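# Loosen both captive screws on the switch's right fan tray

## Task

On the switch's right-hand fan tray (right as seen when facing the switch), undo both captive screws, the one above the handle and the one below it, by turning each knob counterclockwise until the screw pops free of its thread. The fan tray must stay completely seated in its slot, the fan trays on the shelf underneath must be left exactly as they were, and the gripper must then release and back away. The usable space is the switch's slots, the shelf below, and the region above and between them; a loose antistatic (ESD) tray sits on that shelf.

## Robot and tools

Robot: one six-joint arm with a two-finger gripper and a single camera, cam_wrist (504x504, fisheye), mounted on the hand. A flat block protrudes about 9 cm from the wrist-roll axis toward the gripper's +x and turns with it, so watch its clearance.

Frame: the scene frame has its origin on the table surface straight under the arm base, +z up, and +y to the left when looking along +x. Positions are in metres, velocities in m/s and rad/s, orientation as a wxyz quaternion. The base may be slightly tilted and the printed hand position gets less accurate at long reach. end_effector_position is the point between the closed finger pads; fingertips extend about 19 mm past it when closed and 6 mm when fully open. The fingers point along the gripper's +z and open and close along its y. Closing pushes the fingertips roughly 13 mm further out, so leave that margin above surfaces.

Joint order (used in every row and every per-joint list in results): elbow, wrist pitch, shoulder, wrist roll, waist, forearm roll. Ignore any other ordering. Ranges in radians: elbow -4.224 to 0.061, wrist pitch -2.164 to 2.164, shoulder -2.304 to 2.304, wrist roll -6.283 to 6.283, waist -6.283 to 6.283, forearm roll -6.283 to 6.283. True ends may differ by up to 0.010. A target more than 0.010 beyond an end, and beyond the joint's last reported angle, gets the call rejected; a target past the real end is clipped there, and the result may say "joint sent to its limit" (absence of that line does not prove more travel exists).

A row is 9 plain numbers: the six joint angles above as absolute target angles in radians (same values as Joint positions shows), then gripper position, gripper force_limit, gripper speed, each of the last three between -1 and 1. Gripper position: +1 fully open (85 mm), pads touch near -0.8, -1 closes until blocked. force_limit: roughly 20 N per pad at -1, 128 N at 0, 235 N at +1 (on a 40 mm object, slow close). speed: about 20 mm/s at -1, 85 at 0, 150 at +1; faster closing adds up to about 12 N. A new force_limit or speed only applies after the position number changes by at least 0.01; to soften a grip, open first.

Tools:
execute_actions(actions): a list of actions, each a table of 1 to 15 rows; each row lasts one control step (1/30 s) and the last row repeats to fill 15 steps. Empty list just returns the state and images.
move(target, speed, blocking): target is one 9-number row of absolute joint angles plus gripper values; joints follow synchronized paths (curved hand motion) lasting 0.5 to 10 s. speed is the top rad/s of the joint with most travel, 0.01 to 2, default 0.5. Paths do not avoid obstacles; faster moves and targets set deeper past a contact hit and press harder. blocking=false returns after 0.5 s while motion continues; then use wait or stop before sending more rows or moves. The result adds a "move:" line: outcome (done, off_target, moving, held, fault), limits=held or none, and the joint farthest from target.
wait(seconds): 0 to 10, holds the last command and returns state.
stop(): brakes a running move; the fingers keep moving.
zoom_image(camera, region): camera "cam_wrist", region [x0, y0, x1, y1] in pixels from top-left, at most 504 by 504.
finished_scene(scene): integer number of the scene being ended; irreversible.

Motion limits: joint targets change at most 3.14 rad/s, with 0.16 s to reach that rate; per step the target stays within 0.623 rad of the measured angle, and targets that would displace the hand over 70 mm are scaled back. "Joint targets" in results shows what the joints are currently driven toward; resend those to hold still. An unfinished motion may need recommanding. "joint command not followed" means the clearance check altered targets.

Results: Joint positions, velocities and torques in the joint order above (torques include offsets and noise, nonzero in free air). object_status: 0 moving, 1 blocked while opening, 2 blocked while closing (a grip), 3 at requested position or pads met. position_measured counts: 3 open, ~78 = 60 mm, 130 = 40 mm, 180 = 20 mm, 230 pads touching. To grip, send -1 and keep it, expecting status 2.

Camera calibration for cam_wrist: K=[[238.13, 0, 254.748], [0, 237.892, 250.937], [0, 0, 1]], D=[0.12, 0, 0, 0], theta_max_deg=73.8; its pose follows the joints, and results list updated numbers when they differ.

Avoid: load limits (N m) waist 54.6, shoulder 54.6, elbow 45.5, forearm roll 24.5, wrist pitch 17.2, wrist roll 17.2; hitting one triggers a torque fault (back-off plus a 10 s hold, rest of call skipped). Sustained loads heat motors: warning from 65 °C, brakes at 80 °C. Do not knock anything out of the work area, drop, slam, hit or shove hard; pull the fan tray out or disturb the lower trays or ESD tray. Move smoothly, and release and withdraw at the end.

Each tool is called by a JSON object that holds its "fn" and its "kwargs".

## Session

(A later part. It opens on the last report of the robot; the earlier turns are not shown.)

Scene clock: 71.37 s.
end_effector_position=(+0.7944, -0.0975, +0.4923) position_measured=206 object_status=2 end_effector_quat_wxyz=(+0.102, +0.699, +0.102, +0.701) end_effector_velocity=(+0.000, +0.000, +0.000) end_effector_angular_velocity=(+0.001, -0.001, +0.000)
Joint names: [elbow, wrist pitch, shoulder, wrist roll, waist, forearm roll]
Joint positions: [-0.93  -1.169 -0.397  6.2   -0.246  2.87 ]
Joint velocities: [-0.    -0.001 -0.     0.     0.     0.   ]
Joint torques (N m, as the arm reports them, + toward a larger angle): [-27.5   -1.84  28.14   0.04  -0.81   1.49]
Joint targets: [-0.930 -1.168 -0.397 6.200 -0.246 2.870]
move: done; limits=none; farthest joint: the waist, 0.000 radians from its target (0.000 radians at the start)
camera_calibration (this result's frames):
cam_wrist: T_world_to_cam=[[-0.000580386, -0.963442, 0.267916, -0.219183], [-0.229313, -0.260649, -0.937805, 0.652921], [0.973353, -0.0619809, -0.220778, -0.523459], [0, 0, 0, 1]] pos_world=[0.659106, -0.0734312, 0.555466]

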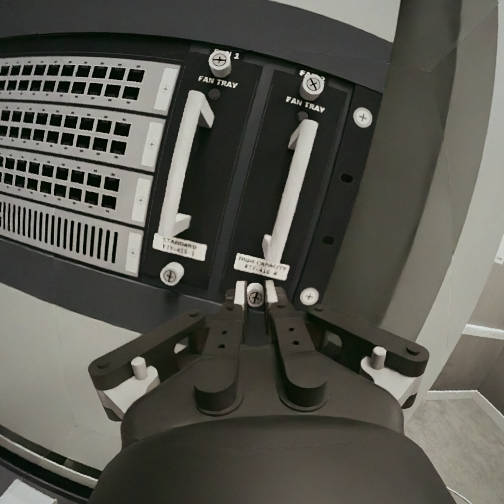

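{"fn": "move", "kwargs": {"target": [-0.92792, -1.16936, -0.39521, 0.0, -0.24676, 2.86996, -1, -0.2, -0.5], "speed": 1.2}}

{"fn": "zoom_image", "kwargs": {"camera": "cam_wrist", "region": [180, 200, 340, 360]}}

Scene clock: 79.10 s.
end_effector_position=(+0.7936, -0.0975, +0.4923) position_measured=206 object_status=2 end_effector_quat_wxyz=(+0.072, +0.703, +0.072, +0.704) end_effector_velocity=(-0.000, -0.001, +0.000) end_effector_angular_velocity=(-0.003, -0.000, -0.001)
Joint names: [elbow, wrist pitch, shoulder, wrist roll, waist, forearm roll]
Joint positions: [-0.928 -1.169 -0.395  0.    -0.247  2.87 ]
Joint velocities: [-0.     0.     0.    -0.003 -0.001 -0.   ]
Joint torques (N m, as the arm reports them, + toward a larger angle): [-26.54  -2.33  29.53   0.13  -1.04   0.9 ]
Joint targets: [-0.928 -1.169 -0.395 0.000 -0.247 2.870]
move: done; limits=none; farthest joint: the waist, 0.000 radians from its target (0.000 radians at the start)
camera_calibration (this result's frames):
cam_wrist: T_world_to_cam=[[-0.000381048, -0.982421, 0.186678, -0.18121], [-0.229264, -0.18162, -0.95627, 0.669539], [0.973364, -0.043163, -0.225164, -0.518706], [0, 0, 0, 1]] pos_world=[0.658322, -0.0788112, 0.557294]

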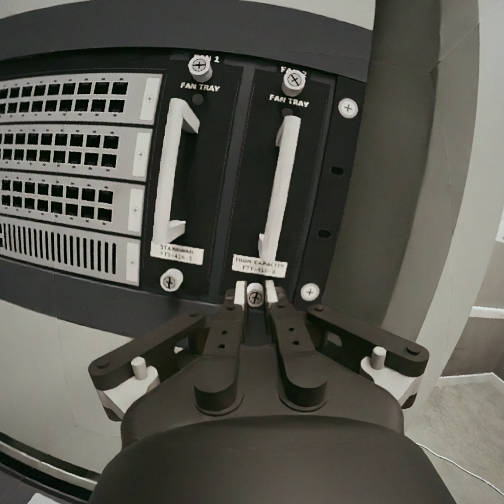

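Region (180, 200, 340, 360) of cam_wrist's 504x504 image, scaled by 3.150, with more detail than that image has.

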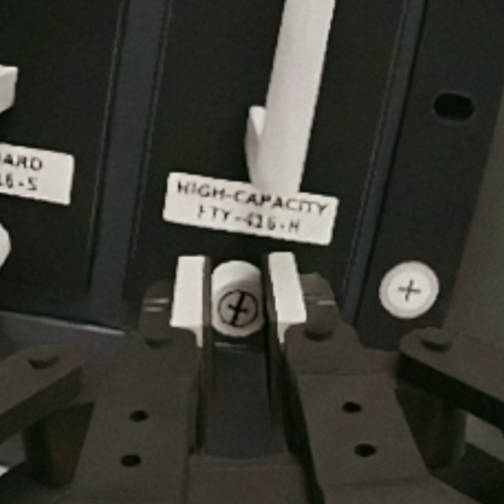

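{"fn": "move", "kwargs": {"target": [-0.92792, -1.16936, -0.39521, 0.0, -0.24676, 2.86996, -0.42, -0.2, 0], "speed": 0.1}}

{"fn": "zoom_image", "kwargs": {"camera": "cam_wrist", "region": [180, 200, 340, 360]}}

Scene clock: 80.10 s.
end_effector_position=(+0.7936, -0.0975, +0.4923) position_measured=182 object_status=3 end_effector_quat_wxyz=(+0.072, +0.703, +0.072, +0.704) end_effector_velocity=(-0.000, -0.000, +0.001) end_effector_angular_velocity=(+0.000, -0.002, -0.001)
Joint names: [elbow, wrist pitch, shoulder, wrist roll, waist, forearm roll]
Joint positions: [-0.928 -1.169 -0.395  0.    -0.247  2.87 ]
Joint velocities: [ 0.    -0.002 -0.    -0.    -0.001  0.   ]
Joint torques (N m, as the arm reports them, + toward a larger angle): [-24.99  -2.04  27.43   0.18  -1.45   1.66]
Joint targets: [-0.928 -1.169 -0.395 0.000 -0.247 2.870]
move: done; limits=none; farthest joint: the waist, 0.000 radians from its target (0.000 radians at the start)
camera_calibration (this result's frames):
cam_wrist: T_world_to_cam=[[-0.000414635, -0.982375, 0.186921, -0.181315], [-0.229288, -0.181848, -0.956221, 0.669501], [0.973359, -0.0432552, -0.225171, -0.518705], [0, 0, 0, 1]] pos_world=[0.658319, -0.0788083, 0.557285]

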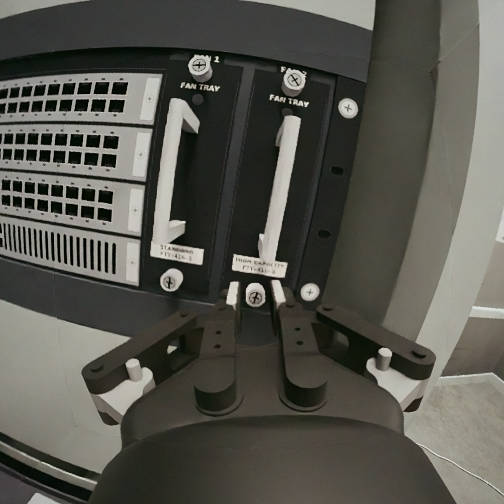

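Region (180, 200, 340, 360) of cam_wrist's 504x504 image, scaled by 3.150, with more detail than that image has.

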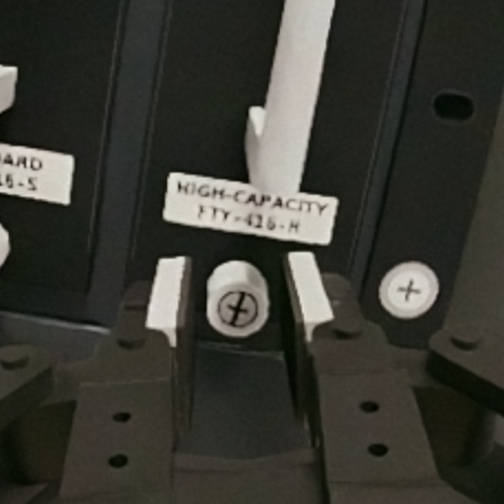

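{"fn": "move", "kwargs": {"target": [-0.92792, -1.16936, -0.39521, 0.0, -0.24676, 2.86996, -1, -0.2, -0.5], "speed": 0.1}}

{"fn": "move", "kwargs": {"target": [-0.92667, -1.16985, -0.39444, -3.1, -0.24698, 2.86978, -1, -0.2, -0.5], "speed": 1.2}}

{"fn": "zoom_image", "kwargs": {"camera": "cam_wrist", "region": [180, 200, 340, 360]}}

Scene clock: 81.13 s.
end_effector_position=(+0.7936, -0.0975, +0.4923) position_measured=206 object_status=2 end_effector_quat_wxyz=(+0.072, +0.703, +0.072, +0.704) end_effector_velocity=(-0.000, -0.001, +0.000) end_effector_angular_velocity=(+0.000, -0.000, -0.002)
Joint names: [elbow, wrist pitch, shoulder, wrist roll, waist, forearm roll]
Joint positions: [-0.928 -1.17  -0.395 -0.    -0.247  2.87 ]
Joint velocities: [-0.     0.    -0.    -0.    -0.001  0.001]
Joint torques (N m, as the arm reports them, + toward a larger angle): [-27.86  -1.8   26.66   0.08  -1.63   1.83]
Joint targets: [-0.928 -1.169 -0.395 0.000 -0.247 2.870]
move: done; limits=none; farthest joint: the waist, 0.000 radians from its target (0.000 radians at the start)
camera_calibration (this result's frames):
cam_wrist: T_world_to_cam=[[-0.000394277, -0.982379, 0.186899, -0.181304], [-0.229281, -0.181831, -0.956226, 0.669452], [0.97336, -0.0432293, -0.225169, -0.518654], [0, 0, 0, 1]] pos_world=[0.658258, -0.078803, 0.557248]

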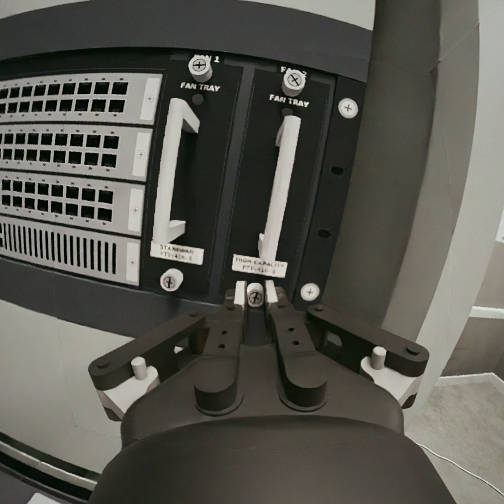

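Scene clock: 84.50 s.
end_effector_position=(+0.7932, -0.0975, +0.4923) position_measured=206 object_status=2 end_effector_quat_wxyz=(+0.706, -0.058, +0.704, -0.058) end_effector_velocity=(-0.000, -0.000, -0.000) end_effector_angular_velocity=(-0.002, +0.001, -0.001)
Joint names: [elbow, wrist pitch, shoulder, wrist roll, waist, forearm roll]
Joint positions: [-0.927 -1.17  -0.394 -3.1   -0.247  2.87 ]
Joint velocities: [ 0.     0.001  0.    -0.002 -0.     0.001]
Joint torques (N m, as the arm reports them, + toward a larger angle): [-27.65  -2.3   29.85   0.11  -1.75   1.45]
Joint targets: [-0.927 -1.170 -0.394 -3.100 -0.247 2.870]
move: done; limits=none; farthest joint: the waist, 0.000 radians from its target (0.000 radians at the start)
camera_calibration (this result's frames):
cam_wrist: T_world_to_cam=[[0.000203814, 0.989329, -0.145697, 0.174161], [-0.233613, 0.141713, 0.961947, -0.239915], [0.97233, 0.0338407, 0.231149, -0.734587], [0, 0, 0, 1]] pos_world=[0.658178, -0.113445, 0.425959]

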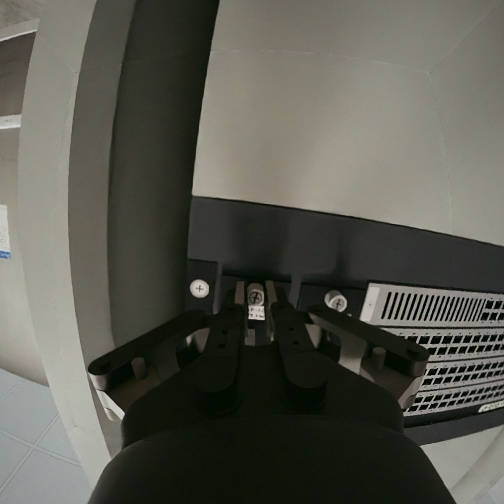

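Region (180, 200, 340, 360) of cam_wrist's 504x504 image, scaled by 3.150, with more detail than that image has.

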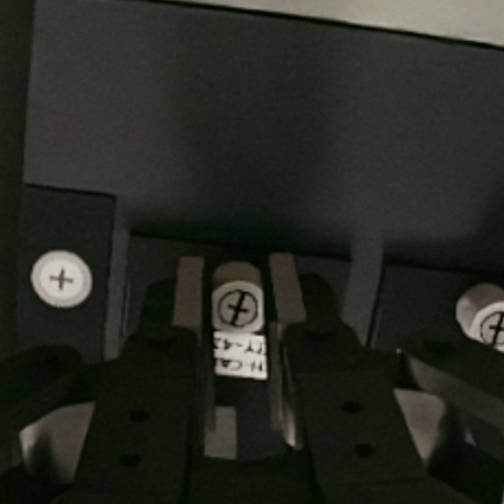

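{"fn": "move", "kwargs": {"target": [-0.92519, -1.17043, -0.39352, -6.2, -0.24724, 2.86956, -1, -0.2, -0.5], "speed": 1.2}}

{"fn": "move", "kwargs": {"target": [-0.92519, -1.17043, -0.39352, -6.2, -0.24724, 2.86956, -0.42, -0.2, 0], "speed": 0.1}}

{"fn": "zoom_image", "kwargs": {"camera": "cam_wrist", "region": [180, 200, 340, 360]}}

Scene clock: 88.23 s.
end_effector_position=(+0.7927, -0.0975, +0.4923) position_measured=206 object_status=2 end_effector_quat_wxyz=(+0.043, +0.705, +0.043, +0.707) end_effector_velocity=(+0.000, +0.000, +0.000) end_effector_angular_velocity=(-0.002, -0.000, +0.000)
Joint names: [elbow, wrist pitch, shoulder, wrist roll, waist, forearm roll]
Joint positions: [-0.925 -1.17  -0.394 -6.2   -0.247  2.87 ]
Joint velocities: [-0.    -0.     0.    -0.002  0.     0.   ]
Joint torques (N m, as the arm reports them, + toward a larger angle): [-27.01  -2.14  27.15  -0.2   -0.49   1.51]
Joint targets: [-0.925 -1.170 -0.394 -6.200 -0.247 2.870]
move: done; limits=none; farthest joint: the waist, 0.000 radians from its target (0.000 radians at the start)
camera_calibration (this result's frames):
cam_wrist: T_world_to_cam=[[-0.000220264, -0.994534, 0.104417, -0.142038], [-0.229286, -0.101585, -0.968044, 0.682917], [0.973359, -0.0241545, -0.228011, -0.514523], [0, 0, 0, 1]] pos_world=[0.657368, -0.0843162, 0.558608]

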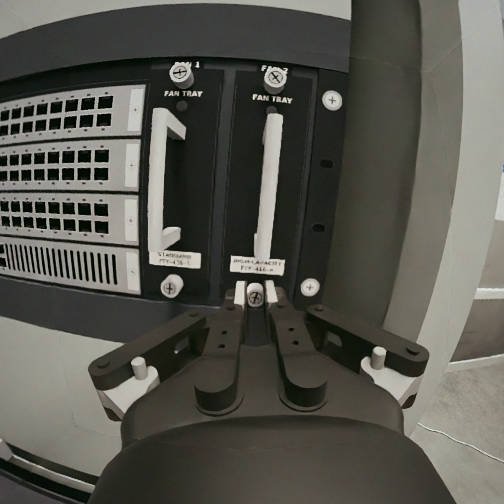

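Scene clock: 88.93 s.
end_effector_position=(+0.7927, -0.0975, +0.4923) position_measured=182 object_status=3 end_effector_quat_wxyz=(+0.043, +0.705, +0.043, +0.707) end_effector_velocity=(+0.000, +0.001, +0.000) end_effector_angular_velocity=(-0.000, -0.001, +0.002)
Joint names: [elbow, wrist pitch, shoulder, wrist roll, waist, forearm roll]
Joint positions: [-0.925 -1.17  -0.394 -6.2   -0.247  2.87 ]
Joint velocities: [-0.    -0.001  0.    -0.     0.001 -0.001]
Joint torques (N m, as the arm reports them, + toward a larger angle): [-25.97  -2.17  26.81   0.16  -1.07   1.22]
Joint targets: [-0.925 -1.170 -0.394 -6.200 -0.247 2.870]
move: done; limits=none; farthest joint: the waist, 0.000 radians from its target (0.000 radians at the start)
camera_calibration (this result's frames):
cam_wrist: T_world_to_cam=[[-0.000216626, -0.994514, 0.104603, -0.14213], [-0.22926, -0.101767, -0.968031, 0.682885], [0.973365, -0.0241909, -0.22798, -0.514548], [0, 0, 0, 1]] pos_world=[0.65737, -0.0843022, 0.558614]

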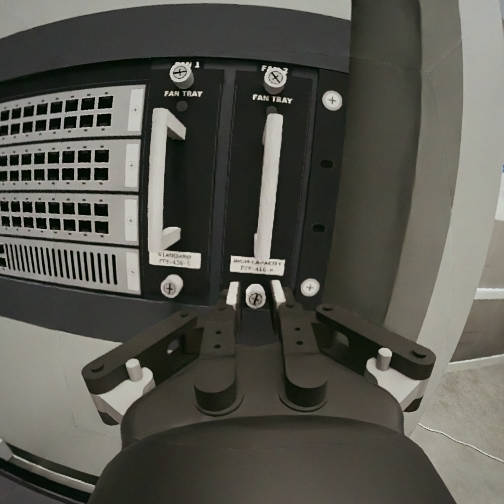

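Region (180, 200, 340, 360) of cam_wrist's 504x504 image, scaled by 3.150, with more detail than that image has.

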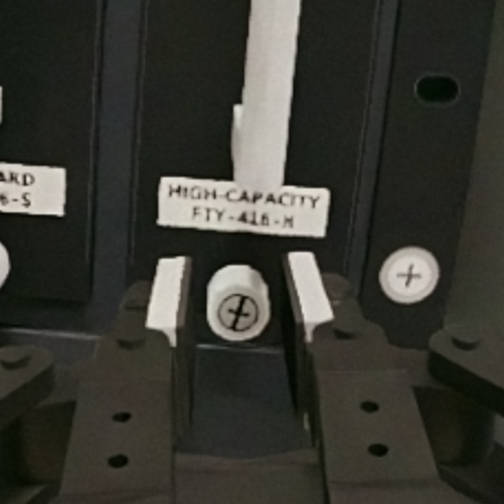

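{"fn": "wait", "kwargs": {"seconds": 0.5}}

{"fn": "zoom_image", "kwargs": {"camera": "cam_wrist", "region": [140, 240, 300, 340]}}

Scene clock: 89.80 s.
end_effector_position=(+0.7927, -0.0975, +0.4923) position_measured=182 object_status=3 end_effector_quat_wxyz=(+0.043, +0.705, +0.043, +0.707) end_effector_velocity=(-0.000, -0.001, +0.000) end_effector_angular_velocity=(+0.001, -0.001, -0.002)
Joint names: [elbow, wrist pitch, shoulder, wrist roll, waist, forearm roll]
Joint positions: [-0.925 -1.17  -0.394 -6.2   -0.247  2.87 ]
Joint velocities: [-0.    -0.     0.     0.001 -0.002  0.001]
Joint torques (N m, as the arm reports them, + toward a larger angle): [-25.2   -2.06  29.89   0.16   0.18   1.32]
Joint targets: [-0.925 -1.170 -0.394 -6.200 -0.247 2.870]
wait: 0.50 s; at rest from the start
camera_calibration (this result's frames):
cam_wrist: T_world_to_cam=[[-0.00021742, -0.994514, 0.104604, -0.14213], [-0.229272, -0.101768, -0.968028, 0.682886], [0.973362, -0.0241931, -0.227992, -0.514539], [0, 0, 0, 1]] pos_world=[0.657368, -0.0843024, 0.558609]

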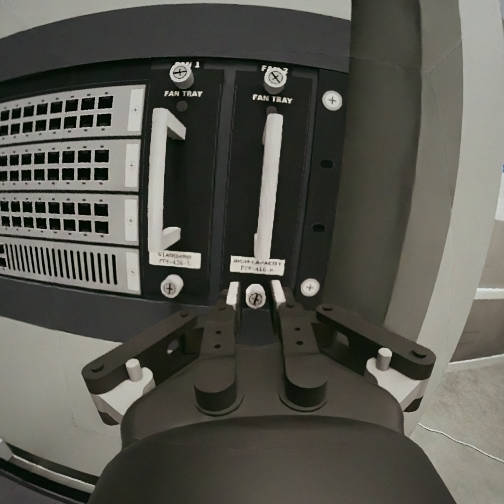

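Region (140, 240, 300, 340) of cam_wrist's 504x504 image, scaled by 3.150, with more detail than that image has; it fills the top 315 rows of this view, and the rest is white.

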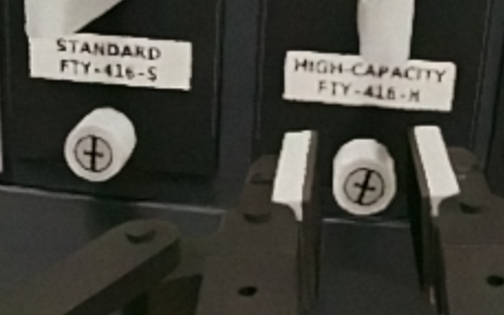

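{"fn": "zoom_image", "kwargs": {"camera": "cam_wrist", "region": [160, 40, 320, 200]}}

Region (160, 40, 320, 200) of cam_wrist's 504x504 image, scaled by 3.150, with more detail than that image has.

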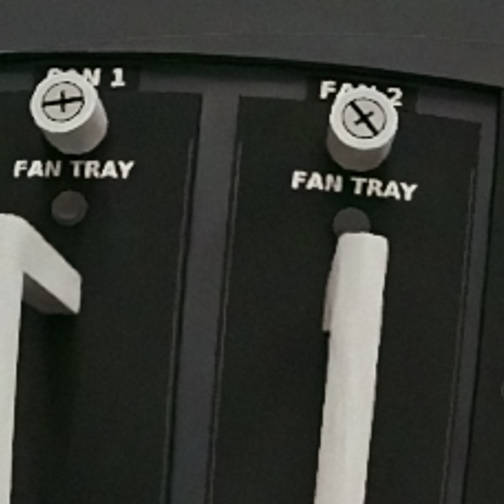

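{"fn": "move", "kwargs": {"target": [-0.7193, -1.2393, -0.2563, -5.0, -0.2685, 2.8543, -0.42, -0.2, 0], "speed": 1.0}}

{"fn": "move", "kwargs": {"target": [-0.8982, -0.9164, -0.0882, -2.9, -0.2967, 2.7609, -0.1, -0.2, 0], "speed": 1.5}}

{"fn": "zoom_image", "kwargs": {"camera": "cam_wrist", "region": [180, 200, 340, 360]}}

Scene clock: 94.77 s.
end_effector_position=(+0.7209, -0.0882, +0.4938) position_measured=182 object_status=3 end_effector_quat_wxyz=(-0.366, +0.604, -0.365, +0.606) end_effector_velocity=(+0.000, +0.001, -0.000) end_effector_angular_velocity=(+0.004, +0.000, +0.002)
Joint names: [elbow, wrist pitch, shoulder, wrist roll, waist, forearm roll]
Joint positions: [-0.719 -1.239 -0.256 -5.    -0.268  2.854]
Joint velocities: [ 0.001 -0.     0.     0.003  0.002  0.   ]
Joint torques (N m, as the arm reports them, + toward a larger angle): [-24.36  -2.14  24.6    0.12   0.29   0.74]
Joint targets: [-0.719 -1.239 -0.256 -5.000 -0.268 2.854]
move: done; limits=none; farthest joint: the waist, 0.000 radians from its target (0.021 radians at the start)
camera_calibration (this result's frames):
cam_wrist: T_world_to_cam=[[0.00210972, -0.449319, -0.893369, 0.406104], [-0.230622, 0.86907, -0.437643, 0.49355], [0.973041, 0.206954, -0.101789, -0.485843], [0, 0, 0, 1]] pos_world=[0.585712, -0.145912, 0.529346]

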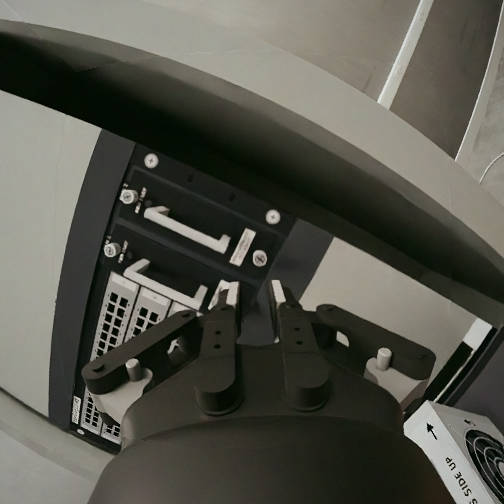

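Scene clock: 97.03 s.
end_effector_position=(+0.7550, -0.0972, +0.6320) position_measured=141 object_status=3 end_effector_quat_wxyz=(+0.707, -0.036, +0.705, -0.036) end_effector_velocity=(+0.000, -0.000, +0.000) end_effector_angular_velocity=(+0.002, +0.000, -0.000)
Joint names: [elbow, wrist pitch, shoulder, wrist roll, waist, forearm roll]
Joint positions: [-0.898 -0.916 -0.088 -2.9   -0.297  2.761]
Joint velocities: [-0.     0.001  0.     0.002 -0.    -0.   ]
Joint torques (N m, as the arm reports them, + toward a larger angle): [-29.73  -2.08  23.76   0.04   0.54   1.13]
Joint targets: [-0.898 -0.916 -0.088 -2.900 -0.297 2.761]
move: done; limits=none; farthest joint: the waist, 0.000 radians from its target (0.028 radians at the start)
camera_calibration (this result's frames):
cam_wrist: T_world_to_cam=[[-0.0000561896, 0.996533, -0.0831968, 0.155598], [-0.233666, 0.0808805, 0.968947, -0.393555], [0.972317, 0.0194947, 0.232851, -0.732219], [0, 0, 0, 1]] pos_world=[0.619997, -0.108953, 0.564778]

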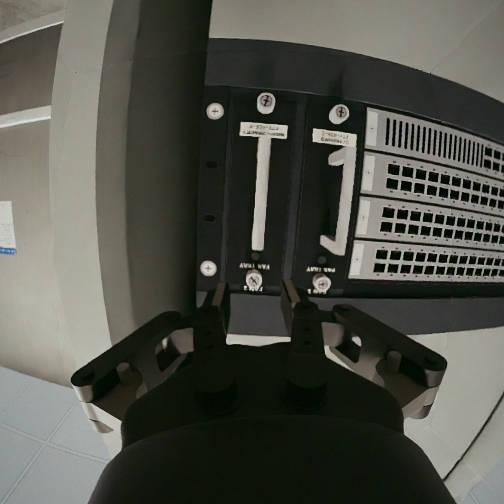

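Region (180, 200, 340, 360) of cam_wrist's 504x504 image, scaled by 3.150, with more detail than that image has.

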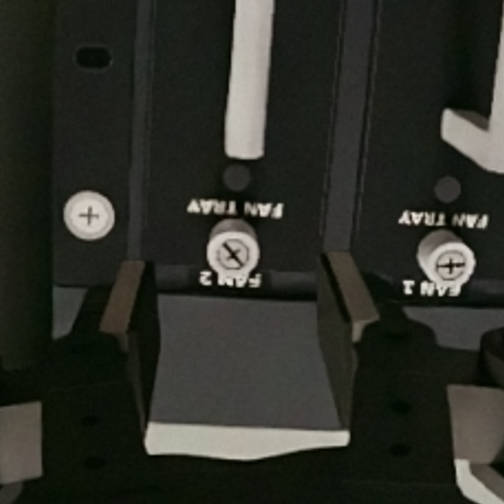

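{"fn": "move", "kwargs": {"target": [-0.8982, -0.9164, -0.0882, 0.2416, -0.2967, 2.7609, -0.1, -0.2, 0], "speed": 2.0}}

{"fn": "zoom_image", "kwargs": {"camera": "cam_wrist", "region": [180, 200, 340, 360]}}

Scene clock: 99.73 s.
end_effector_position=(+0.7550, -0.0972, +0.6320) position_measured=141 object_status=3 end_effector_quat_wxyz=(+0.036, +0.705, +0.036, +0.707) end_effector_velocity=(-0.000, -0.001, +0.000) end_effector_angular_velocity=(+0.001, -0.001, -0.001)
Joint names: [elbow, wrist pitch, shoulder, wrist roll, waist, forearm roll]
Joint positions: [-0.898 -0.916 -0.088  0.241 -0.297  2.761]
Joint velocities: [-0.    -0.    -0.     0.002 -0.001  0.   ]
Joint torques (N m, as the arm reports them, + toward a larger angle): [-29.25  -1.98  21.01   0.05   0.36   1.49]
Joint targets: [-0.898 -0.916 -0.088 0.242 -0.297 2.761]
move: done; limits=none; farthest joint: the waist, 0.000 radians from its target (0.000 radians at the start)
camera_calibration (this result's frames):
cam_wrist: T_world_to_cam=[[-0.000070128, -0.996528, 0.083254, -0.143253], [-0.229192, -0.0810219, -0.970003, 0.812766], [0.973381, -0.0191492, -0.228391, -0.445275], [0, 0, 0, 1]] pos_world=[0.619692, -0.0854303, 0.698615]

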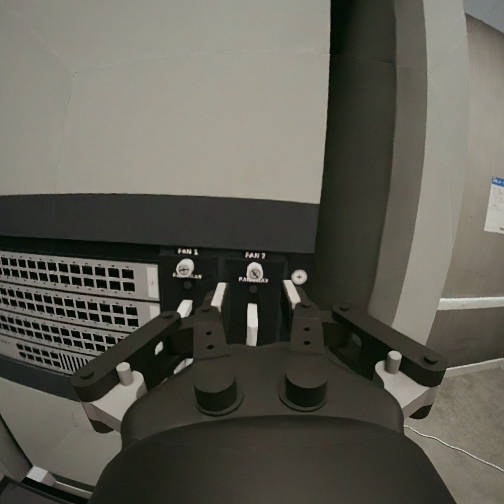

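Region (180, 200, 340, 360) of cam_wrist's 504x504 image, scaled by 3.150, with more detail than that image has.

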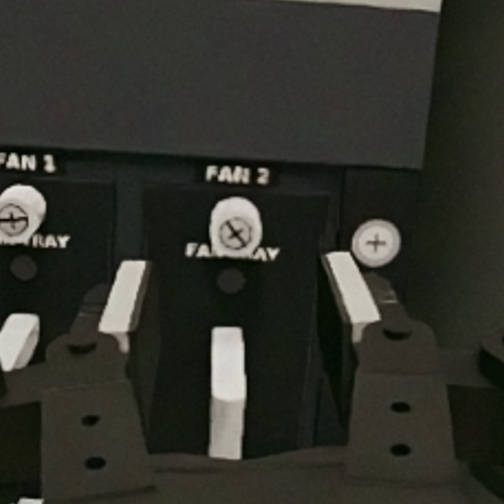

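{"fn": "move", "kwargs": {"target": [-0.8982, -0.9164, -0.0882, 6.2, -0.2967, 2.7609, -0.1, -0.2, 0], "speed": 2.0}}

{"fn": "move", "kwargs": {"target": [-0.96954, -0.89432, -0.14, 6.2, -0.28231, 2.77282, -0.1, -0.2, 0], "speed": 0.2}}

{"fn": "zoom_image", "kwargs": {"camera": "cam_wrist", "region": [180, 200, 340, 360]}}

Scene clock: 105.93 s.
end_effector_position=(+0.7550, -0.0972, +0.6320) position_measured=141 object_status=3 end_effector_quat_wxyz=(+0.149, +0.690, +0.149, +0.692) end_effector_velocity=(+0.000, +0.000, -0.000) end_effector_angular_velocity=(+0.002, +0.000, +0.001)
Joint names: [elbow, wrist pitch, shoulder, wrist roll, waist, forearm roll]
Joint positions: [-0.898 -0.916 -0.088  6.2   -0.297  2.761]
Joint velocities: [ 0.    -0.    -0.     0.003  0.    -0.001]
Joint torques (N m, as the arm reports them, + toward a larger angle): [-30.83  -1.99  22.82  -0.06   1.75   1.26]
Joint targets: [-0.898 -0.916 -0.088 6.200 -0.297 2.761]
move: done; limits=none; farthest joint: the waist, 0.000 radians from its target (0.000 radians at the start)
camera_calibration (this result's frames):
cam_wrist: T_world_to_cam=[[-0.000820106, -0.917861, 0.396902, -0.333283], [-0.229313, -0.386153, -0.893477, 0.73484], [0.973352, -0.0917477, -0.210161, -0.46383], [0, 0, 0, 1]] pos_world=[0.619705, -0.0647013, 0.691365]

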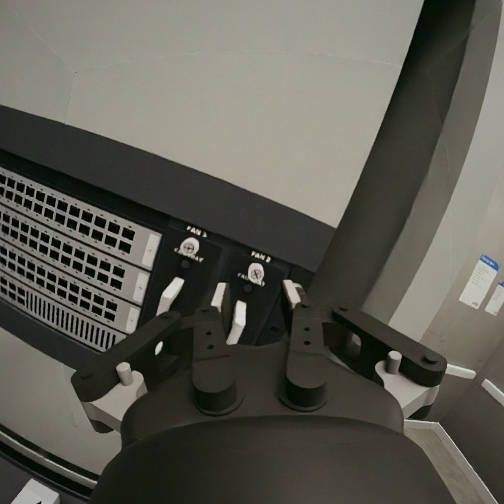

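Scene clock: 106.83 s.
end_effector_position=(+0.7799, -0.0975, +0.6351) position_measured=141 object_status=3 end_effector_quat_wxyz=(+0.148, +0.691, +0.148, +0.692) end_effector_velocity=(+0.001, +0.000, -0.000) end_effector_angular_velocity=(+0.000, +0.000, +0.000)
Joint names: [elbow, wrist pitch, shoulder, wrist roll, waist, forearm roll]
Joint positions: [-0.969 -0.894 -0.14   6.2   -0.282  2.773]
Joint velocities: [-0.002  0.001 -0.001  0.     0.001  0.   ]
Joint torques (N m, as the arm reports them, + toward a larger angle): [-29.52  -2.12  23.95   0.01   0.53   1.33]
Joint targets: [-0.970 -0.894 -0.140 6.200 -0.282 2.773]
move: done; limits=none; farthest joint: the waist, 0.000 radians from its target (0.014 radians at the start)
camera_calibration (this result's frames):
cam_wrist: T_world_to_cam=[[-0.000847791, -0.919275, 0.393616, -0.332811], [-0.229367, -0.382943, -0.894844, 0.744356], [0.97334, -0.0910411, -0.210527, -0.487161], [0, 0, 0, 1]] pos_world=[0.644622, -0.0652505, 0.694522]

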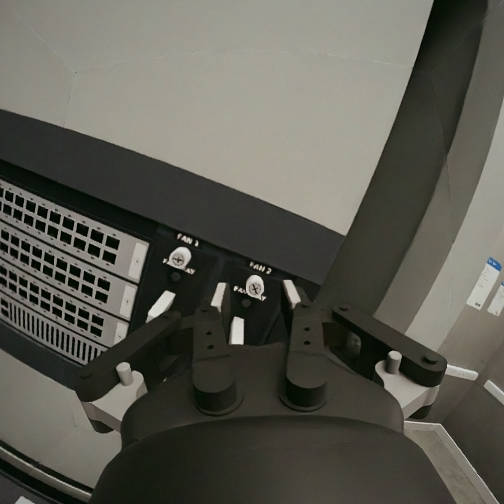

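Region (180, 200, 340, 360) of cam_wrist's 504x504 image, scaled by 3.150, with more detail than that image has.

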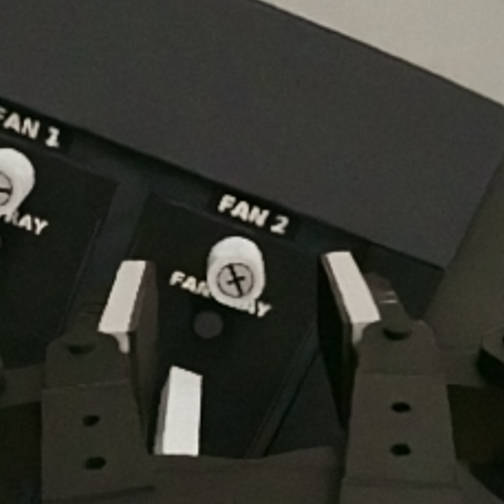

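{"fn": "move", "kwargs": {"target": [-1.01441, -0.88292, -0.1753, 6.2, -0.27301, 2.78152, -0.1, -0.2, 0], "speed": 0.1}}

{"fn": "move", "kwargs": {"target": [-1.01441, -0.88292, -0.1753, 6.2, -0.27301, 2.78152, -1, -0.2, -0.5], "speed": 0.1}}

{"fn": "zoom_image", "kwargs": {"camera": "cam_wrist", "region": [180, 200, 340, 360]}}

Scene clock: 108.13 s.
end_effector_position=(+0.7959, -0.0975, +0.6351) position_measured=141 object_status=3 end_effector_quat_wxyz=(+0.147, +0.691, +0.147, +0.693) end_effector_velocity=(+0.000, -0.001, +0.000) end_effector_angular_velocity=(-0.001, -0.001, -0.000)
Joint names: [elbow, wrist pitch, shoulder, wrist roll, waist, forearm roll]
Joint positions: [-1.014 -0.883 -0.175  6.2   -0.273  2.781]
Joint velocities: [-0.002 -0.001 -0.001 -0.    -0.001 -0.001]
Joint torques (N m, as the arm reports them, + toward a larger angle): [-29.22  -2.22  23.78   0.1    0.6    1.76]
Joint targets: [-1.014 -0.883 -0.175 6.200 -0.273 2.782]
move: done; limits=none; farthest joint: the waist, 0.000 radians from its target (0.009 radians at the start)
camera_calibration (this result's frames):
cam_wrist: T_world_to_cam=[[-0.000835083, -0.920798, 0.390039, -0.330688], [-0.229347, -0.379466, -0.896329, 0.749351], [0.973344, -0.0902026, -0.210865, -0.502445], [0, 0, 0, 1]] pos_world=[0.660637, -0.0654657, 0.694698]

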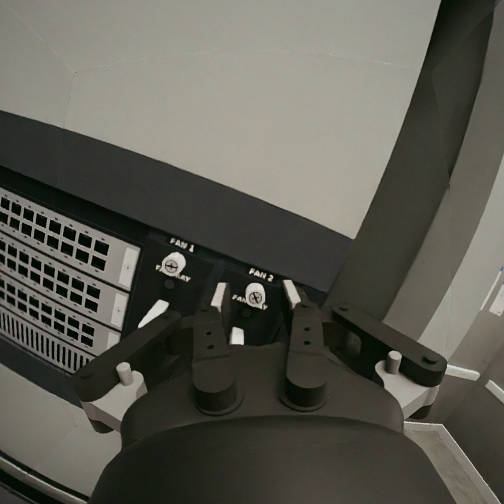

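Scene clock: 108.90 s.
end_effector_position=(+0.7959, -0.0974, +0.6351) position_measured=205 object_status=2 end_effector_quat_wxyz=(+0.147, +0.691, +0.147, +0.693) end_effector_velocity=(+0.000, +0.000, -0.001) end_effector_angular_velocity=(+0.001, +0.002, -0.000)
Joint names: [elbow, wrist pitch, shoulder, wrist roll, waist, forearm roll]
Joint positions: [-1.014 -0.883 -0.175  6.2   -0.273  2.781]
Joint velocities: [-0.     0.002 -0.     0.001  0.001 -0.   ]
Joint torques (N m, as the arm reports them, + toward a larger angle): [-32.74  -1.68  22.63   0.28   0.57   2.1 ]
Joint targets: [-1.014 -0.883 -0.175 6.200 -0.273 2.782]
move: done; limits=none; farthest joint: the waist, 0.000 radians from its target (0.000 radians at the start)
camera_calibration (this result's frames):
cam_wrist: T_world_to_cam=[[-0.0007462, -0.920801, 0.390031, -0.330691], [-0.229221, -0.379489, -0.896351, 0.749251], [0.973374, -0.0900722, -0.210784, -0.502481], [0, 0, 0, 1]] pos_world=[0.660599, -0.0654281, 0.694657]

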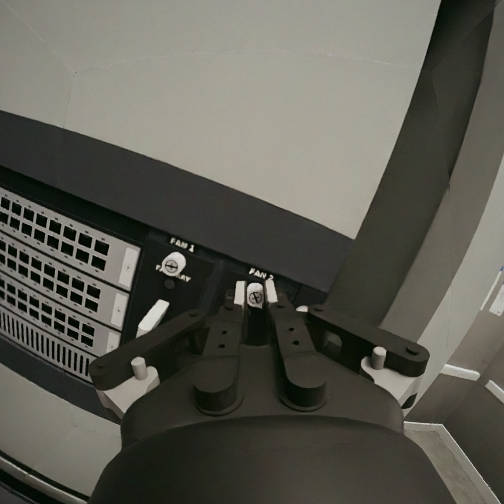

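Region (180, 200, 340, 360) of cam_wrist's 504x504 image, scaled by 3.150, with more detail than that image has.

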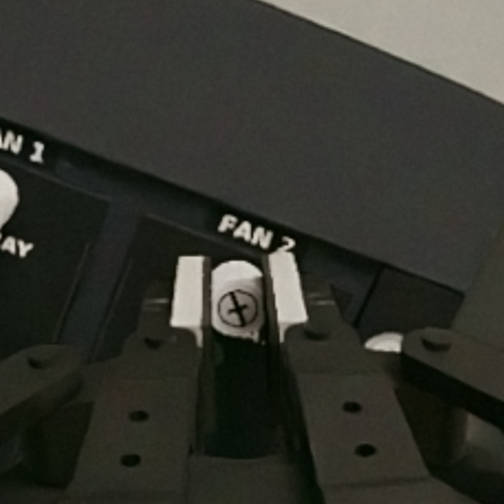

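{"fn": "move", "kwargs": {"target": [-1.01203, -0.88353, -0.17343, 0.0, -0.2735, 2.78106, -1, -0.2, -0.5], "speed": 1.2}}

{"fn": "zoom_image", "kwargs": {"camera": "cam_wrist", "region": [180, 200, 340, 360]}}

Scene clock: 115.40 s.
end_effector_position=(+0.7952, -0.0975, +0.6351) position_measured=205 object_status=2 end_effector_quat_wxyz=(+0.118, +0.696, +0.118, +0.698) end_effector_velocity=(+0.000, +0.000, -0.000) end_effector_angular_velocity=(-0.003, +0.001, +0.001)
Joint names: [elbow, wrist pitch, shoulder, wrist roll, waist, forearm roll]
Joint positions: [-1.012 -0.883 -0.173  0.    -0.274  2.781]
Joint velocities: [-0.     0.001 -0.    -0.003  0.    -0.001]
Joint torques (N m, as the arm reports them, + toward a larger angle): [-31.67  -1.97  23.79   0.06  -0.18   1.78]
Joint targets: [-1.012 -0.884 -0.173 0.000 -0.274 2.781]
move: done; limits=none; farthest joint: the waist, 0.000 radians from its target (0.000 radians at the start)
camera_calibration (this result's frames):
cam_wrist: T_world_to_cam=[[-0.000664526, -0.950049, 0.312099, -0.284188], [-0.229417, -0.30363, -0.924758, 0.774621], [0.973328, -0.0722153, -0.217755, -0.49556], [0, 0, 0, 1]] pos_world=[0.659864, -0.0705808, 0.697121]

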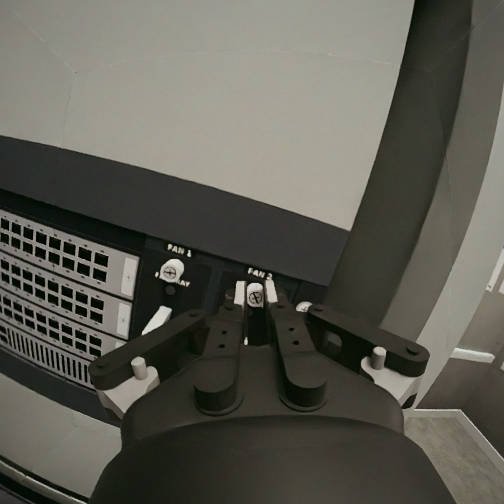

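Region (180, 200, 340, 360) of cam_wrist's 504x504 image, scaled by 3.150, with more detail than that image has.

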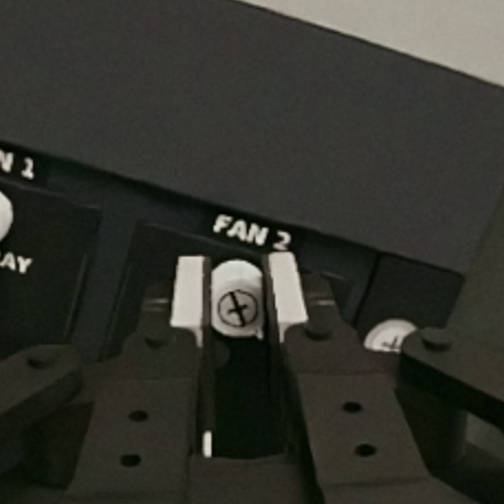

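{"fn": "move", "kwargs": {"target": [-1.00978, -0.8841, -0.17166, -6.2, -0.27397, 2.78062, -1, -0.2, -0.5], "speed": 1.3}}

{"fn": "move", "kwargs": {"target": [-1.00978, -0.8841, -0.17166, -6.2, -0.27397, 2.78062, -0.42, -0.2, 0], "speed": 0.1}}

{"fn": "zoom_image", "kwargs": {"camera": "cam_wrist", "region": [180, 200, 340, 360]}}

Scene clock: 121.23 s.
end_effector_position=(+0.7944, -0.0975, +0.6351) position_measured=205 object_status=2 end_effector_quat_wxyz=(+0.089, +0.701, +0.089, +0.702) end_effector_velocity=(+0.000, -0.000, -0.000) end_effector_angular_velocity=(-0.001, +0.001, -0.001)
Joint names: [elbow, wrist pitch, shoulder, wrist roll, waist, forearm roll]
Joint positions: [-1.01  -0.884 -0.172 -6.2   -0.274  2.781]
Joint velocities: [-0.     0.001  0.    -0.001  0.     0.001]
Joint torques (N m, as the arm reports them, + toward a larger angle): [-29.    -2.11  25.56   0.15  -1.66   1.93]
Joint targets: [-1.010 -0.884 -0.172 -6.200 -0.274 2.781]
move: done; limits=none; farthest joint: the waist, 0.000 radians from its target (0.000 radians at the start)
camera_calibration (this result's frames):
cam_wrist: T_world_to_cam=[[-0.000472881, -0.972634, 0.232342, -0.235893], [-0.229358, -0.226043, -0.946731, 0.795929], [0.973342, -0.0537371, -0.222974, -0.489678], [0, 0, 0, 1]] pos_world=[0.659065, -0.075837, 0.699153]

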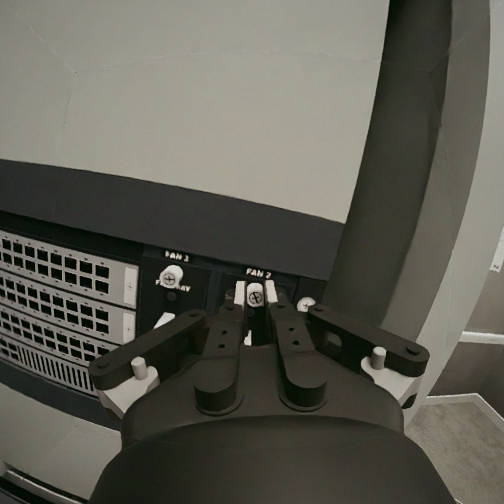

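Scene clock: 121.93 s.
end_effector_position=(+0.7944, -0.0975, +0.6351) position_measured=182 object_status=3 end_effector_quat_wxyz=(+0.089, +0.701, +0.089, +0.702) end_effector_velocity=(+0.000, +0.001, -0.000) end_effector_angular_velocity=(-0.000, +0.000, +0.001)
Joint names: [elbow, wrist pitch, shoulder, wrist roll, waist, forearm roll]
Joint positions: [-1.01  -0.884 -0.172 -6.2   -0.274  2.781]
Joint velocities: [-0.     0.    -0.     0.     0.001 -0.001]
Joint torques (N m, as the arm reports them, + toward a larger angle): [-29.74  -2.32  23.89   0.1   -0.42   0.84]
Joint targets: [-1.010 -0.884 -0.172 -6.200 -0.274 2.781]
move: done; limits=none; farthest joint: the waist, 0.000 radians from its target (0.000 radians at the start)
camera_calibration (this result's frames):
cam_wrist: T_world_to_cam=[[-0.000469382, -0.972588, 0.232536, -0.236015], [-0.229266, -0.226238, -0.946707, 0.795857], [0.973364, -0.0537569, -0.222875, -0.489745], [0, 0, 0, 1]] pos_world=[0.659052, -0.0758193, 0.699173]

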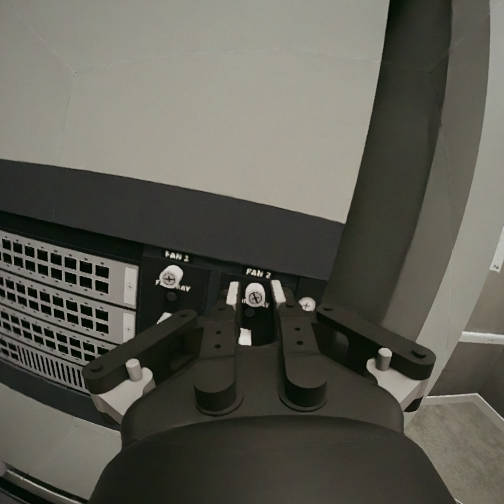

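Region (180, 200, 340, 360) of cam_wrist's 504x504 image, scaled by 3.150, with more detail than that image has.

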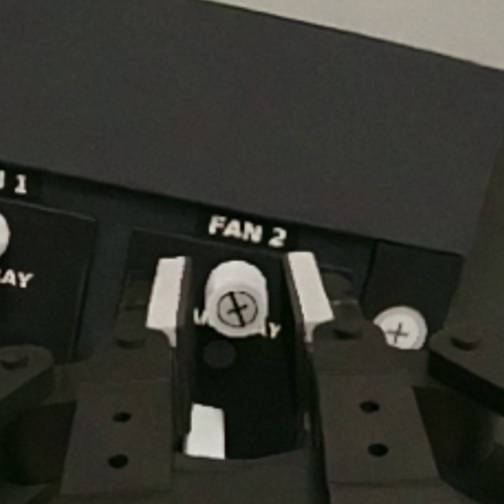

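{"fn": "move", "kwargs": {"target": [-1.00978, -0.8841, -0.17166, 6.2, -0.27397, 2.78062, -0.42, -0.2, 0], "speed": 2.0}}

{"fn": "move", "kwargs": {"target": [-1.00978, -0.8841, -0.17166, 6.2, -0.27397, 2.78062, -1, -0.2, -0.5], "speed": 0.1}}

{"fn": "move", "kwargs": {"target": [-1.0067, -0.88488, -0.16923, -3.1, -0.27461, 2.78002, -1, -0.2, -0.5], "speed": 1.3}}

{"fn": "zoom_image", "kwargs": {"camera": "cam_wrist", "region": [180, 200, 340, 360]}}

Scene clock: 130.40 s.
end_effector_position=(+0.7944, -0.0975, +0.6351) position_measured=182 object_status=3 end_effector_quat_wxyz=(+0.147, +0.691, +0.147, +0.692) end_effector_velocity=(-0.000, -0.000, -0.000) end_effector_angular_velocity=(+0.002, +0.001, -0.000)
Joint names: [elbow, wrist pitch, shoulder, wrist roll, waist, forearm roll]
Joint positions: [-1.01  -0.884 -0.172  6.2   -0.274  2.781]
Joint velocities: [ 0.     0.001  0.     0.002 -0.    -0.   ]
Joint torques (N m, as the arm reports them, + toward a larger angle): [-29.57  -1.99  23.91   0.21  -1.56   1.3 ]
Joint targets: [-1.010 -0.884 -0.172 6.200 -0.274 2.781]
move: done; limits=none; farthest joint: the waist, 0.000 radians from its target (0.000 radians at the start)
camera_calibration (this result's frames):
cam_wrist: T_world_to_cam=[[-0.000823414, -0.92056, 0.3906, -0.331043], [-0.229355, -0.380014, -0.896095, 0.748792], [0.973342, -0.0903241, -0.210823, -0.500952], [0, 0, 0, 1]] pos_world=[0.659065, -0.0654414, 0.694682]

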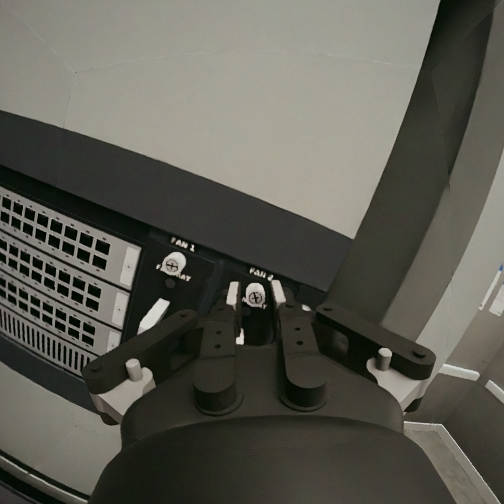

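Scene clock: 131.10 s.
end_effector_position=(+0.7943, -0.0975, +0.6351) position_measured=206 object_status=2 end_effector_quat_wxyz=(+0.147, +0.691, +0.147, +0.693) end_effector_velocity=(+0.000, +0.000, -0.000) end_effector_angular_velocity=(+0.001, +0.000, +0.000)
Joint names: [elbow, wrist pitch, shoulder, wrist roll, waist, forearm roll]
Joint positions: [-1.01  -0.884 -0.172  6.2   -0.274  2.781]
Joint velocities: [-0.     0.001 -0.     0.     0.001  0.001]
Joint torques (N m, as the arm reports them, + toward a larger angle): [-32.83  -2.    24.73   0.23   1.71   1.36]
Joint targets: [-1.010 -0.884 -0.172 6.200 -0.274 2.781]
move: done; limits=none; farthest joint: the waist, 0.000 radians from its target (0.000 radians at the start)
camera_calibration (this result's frames):
cam_wrist: T_world_to_cam=[[-0.000769992, -0.920643, 0.390406, -0.330934], [-0.229313, -0.37984, -0.896179, 0.748806], [0.973352, -0.0902151, -0.210823, -0.500899], [0, 0, 0, 1]] pos_world=[0.659007, -0.0654337, 0.694662]

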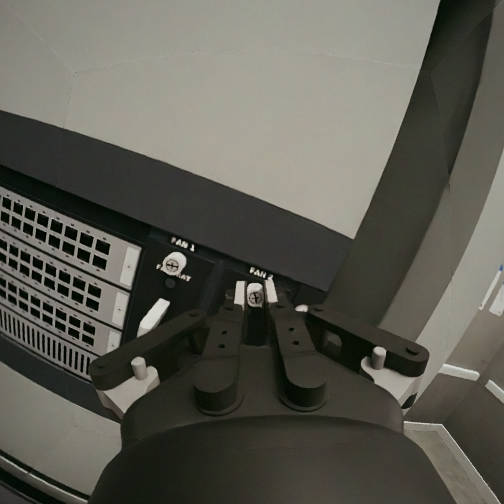

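Scene clock: 139.07 s.
end_effector_position=(+0.7933, -0.0975, +0.6351) position_measured=206 object_status=2 end_effector_quat_wxyz=(+0.700, -0.103, +0.699, -0.103) end_effector_velocity=(-0.000, -0.001, -0.000) end_effector_angular_velocity=(-0.002, +0.000, -0.001)
Joint names: [elbow, wrist pitch, shoulder, wrist roll, waist, forearm roll]
Joint positions: [-1.007 -0.885 -0.169 -3.1   -0.275  2.78 ]
Joint velocities: [-0.     0.001  0.    -0.002 -0.001  0.   ]
Joint torques (N m, as the arm reports them, + toward a larger angle): [-32.74  -1.6   20.55   0.12  -1.16   2.43]
Joint targets: [-1.007 -0.885 -0.169 -3.100 -0.275 2.780]
move: done; limits=none; farthest joint: the waist, 0.000 radians from its target (0.001 radians at the start)
camera_calibration (this result's frames):
cam_wrist: T_world_to_cam=[[0.000358284, 0.962052, -0.272865, 0.272945], [-0.233612, 0.265395, 0.93541, -0.348385], [0.97233, 0.0634092, 0.224842, -0.760793], [0, 0, 0, 1]] pos_world=[0.658257, -0.121887, 0.571417]

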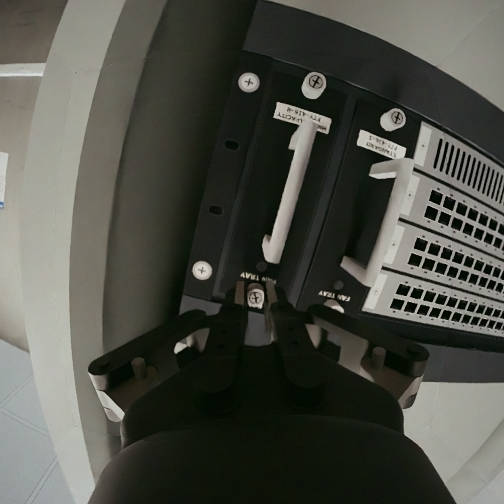

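Region (180, 200, 340, 360) of cam_wrist's 504x504 image, scaled by 3.150, with more detail than that image has.

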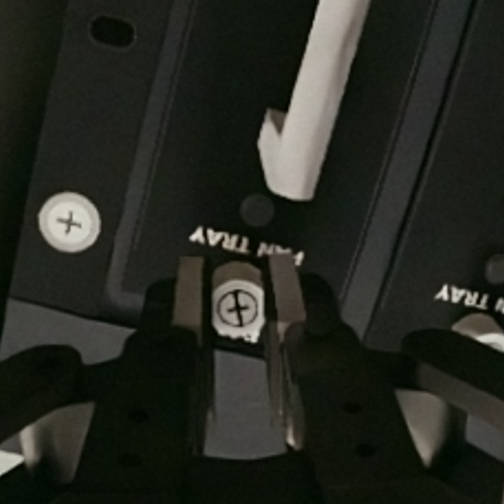

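{"fn": "zoom_image", "kwargs": {"camera": "cam_wrist", "region": [270, 40, 430, 160]}}

{"fn": "move", "kwargs": {"target": [-1.00645, -0.88494, -0.16903, -3.9, -0.27466, 2.77997, -1, -0.2, -0.5], "speed": 1.0}}

Region (270, 40, 430, 160) of cam_wrist's 504x504 image, scaled by 3.150, with more detail than that image has; it fills the top 378 rows of this view, and the rest is white.

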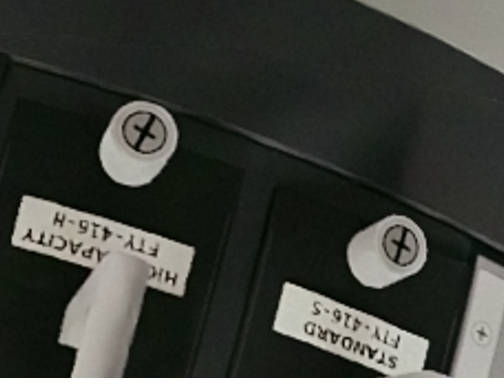

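Scene clock: 140.80 s.
end_effector_position=(+0.7932, -0.0975, +0.6351) position_measured=206 object_status=2 end_effector_quat_wxyz=(+0.605, -0.367, +0.603, -0.368) end_effector_velocity=(+0.000, +0.000, -0.000) end_effector_angular_velocity=(-0.002, +0.001, +0.000)
Joint names: [elbow, wrist pitch, shoulder, wrist roll, waist, forearm roll]
Joint positions: [-1.006 -0.885 -0.169 -3.9   -0.275  2.78 ]
Joint velocities: [-0.     0.001 -0.    -0.002  0.001 -0.   ]
Joint torques (N m, as the arm reports them, + toward a larger angle): [-32.23  -1.83  24.04  -0.06  -0.95   2.42]
Joint targets: [-1.006 -0.885 -0.169 -3.900 -0.275 2.780]
move: done; limits=none; farthest joint: the waist, 0.000 radians from its target (0.000 radians at the start)
camera_calibration (this result's frames):
cam_wrist: T_world_to_cam=[[0.00185879, 0.474547, -0.880228, 0.610009], [-0.2326, 0.856292, 0.461152, 0.0096319], [0.972571, 0.203884, 0.111972, -0.675507], [0, 0, 0, 1]] pos_world=[0.658085, -0.160001, 0.608143]

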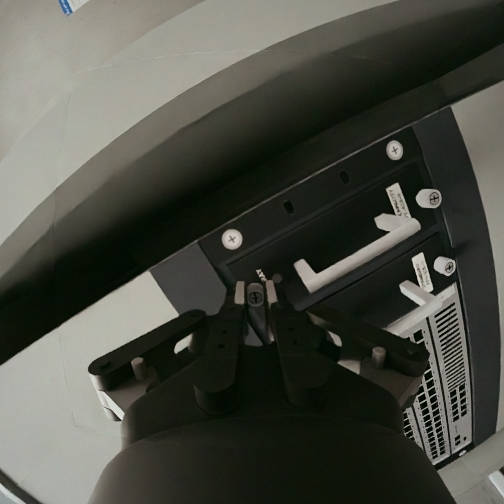

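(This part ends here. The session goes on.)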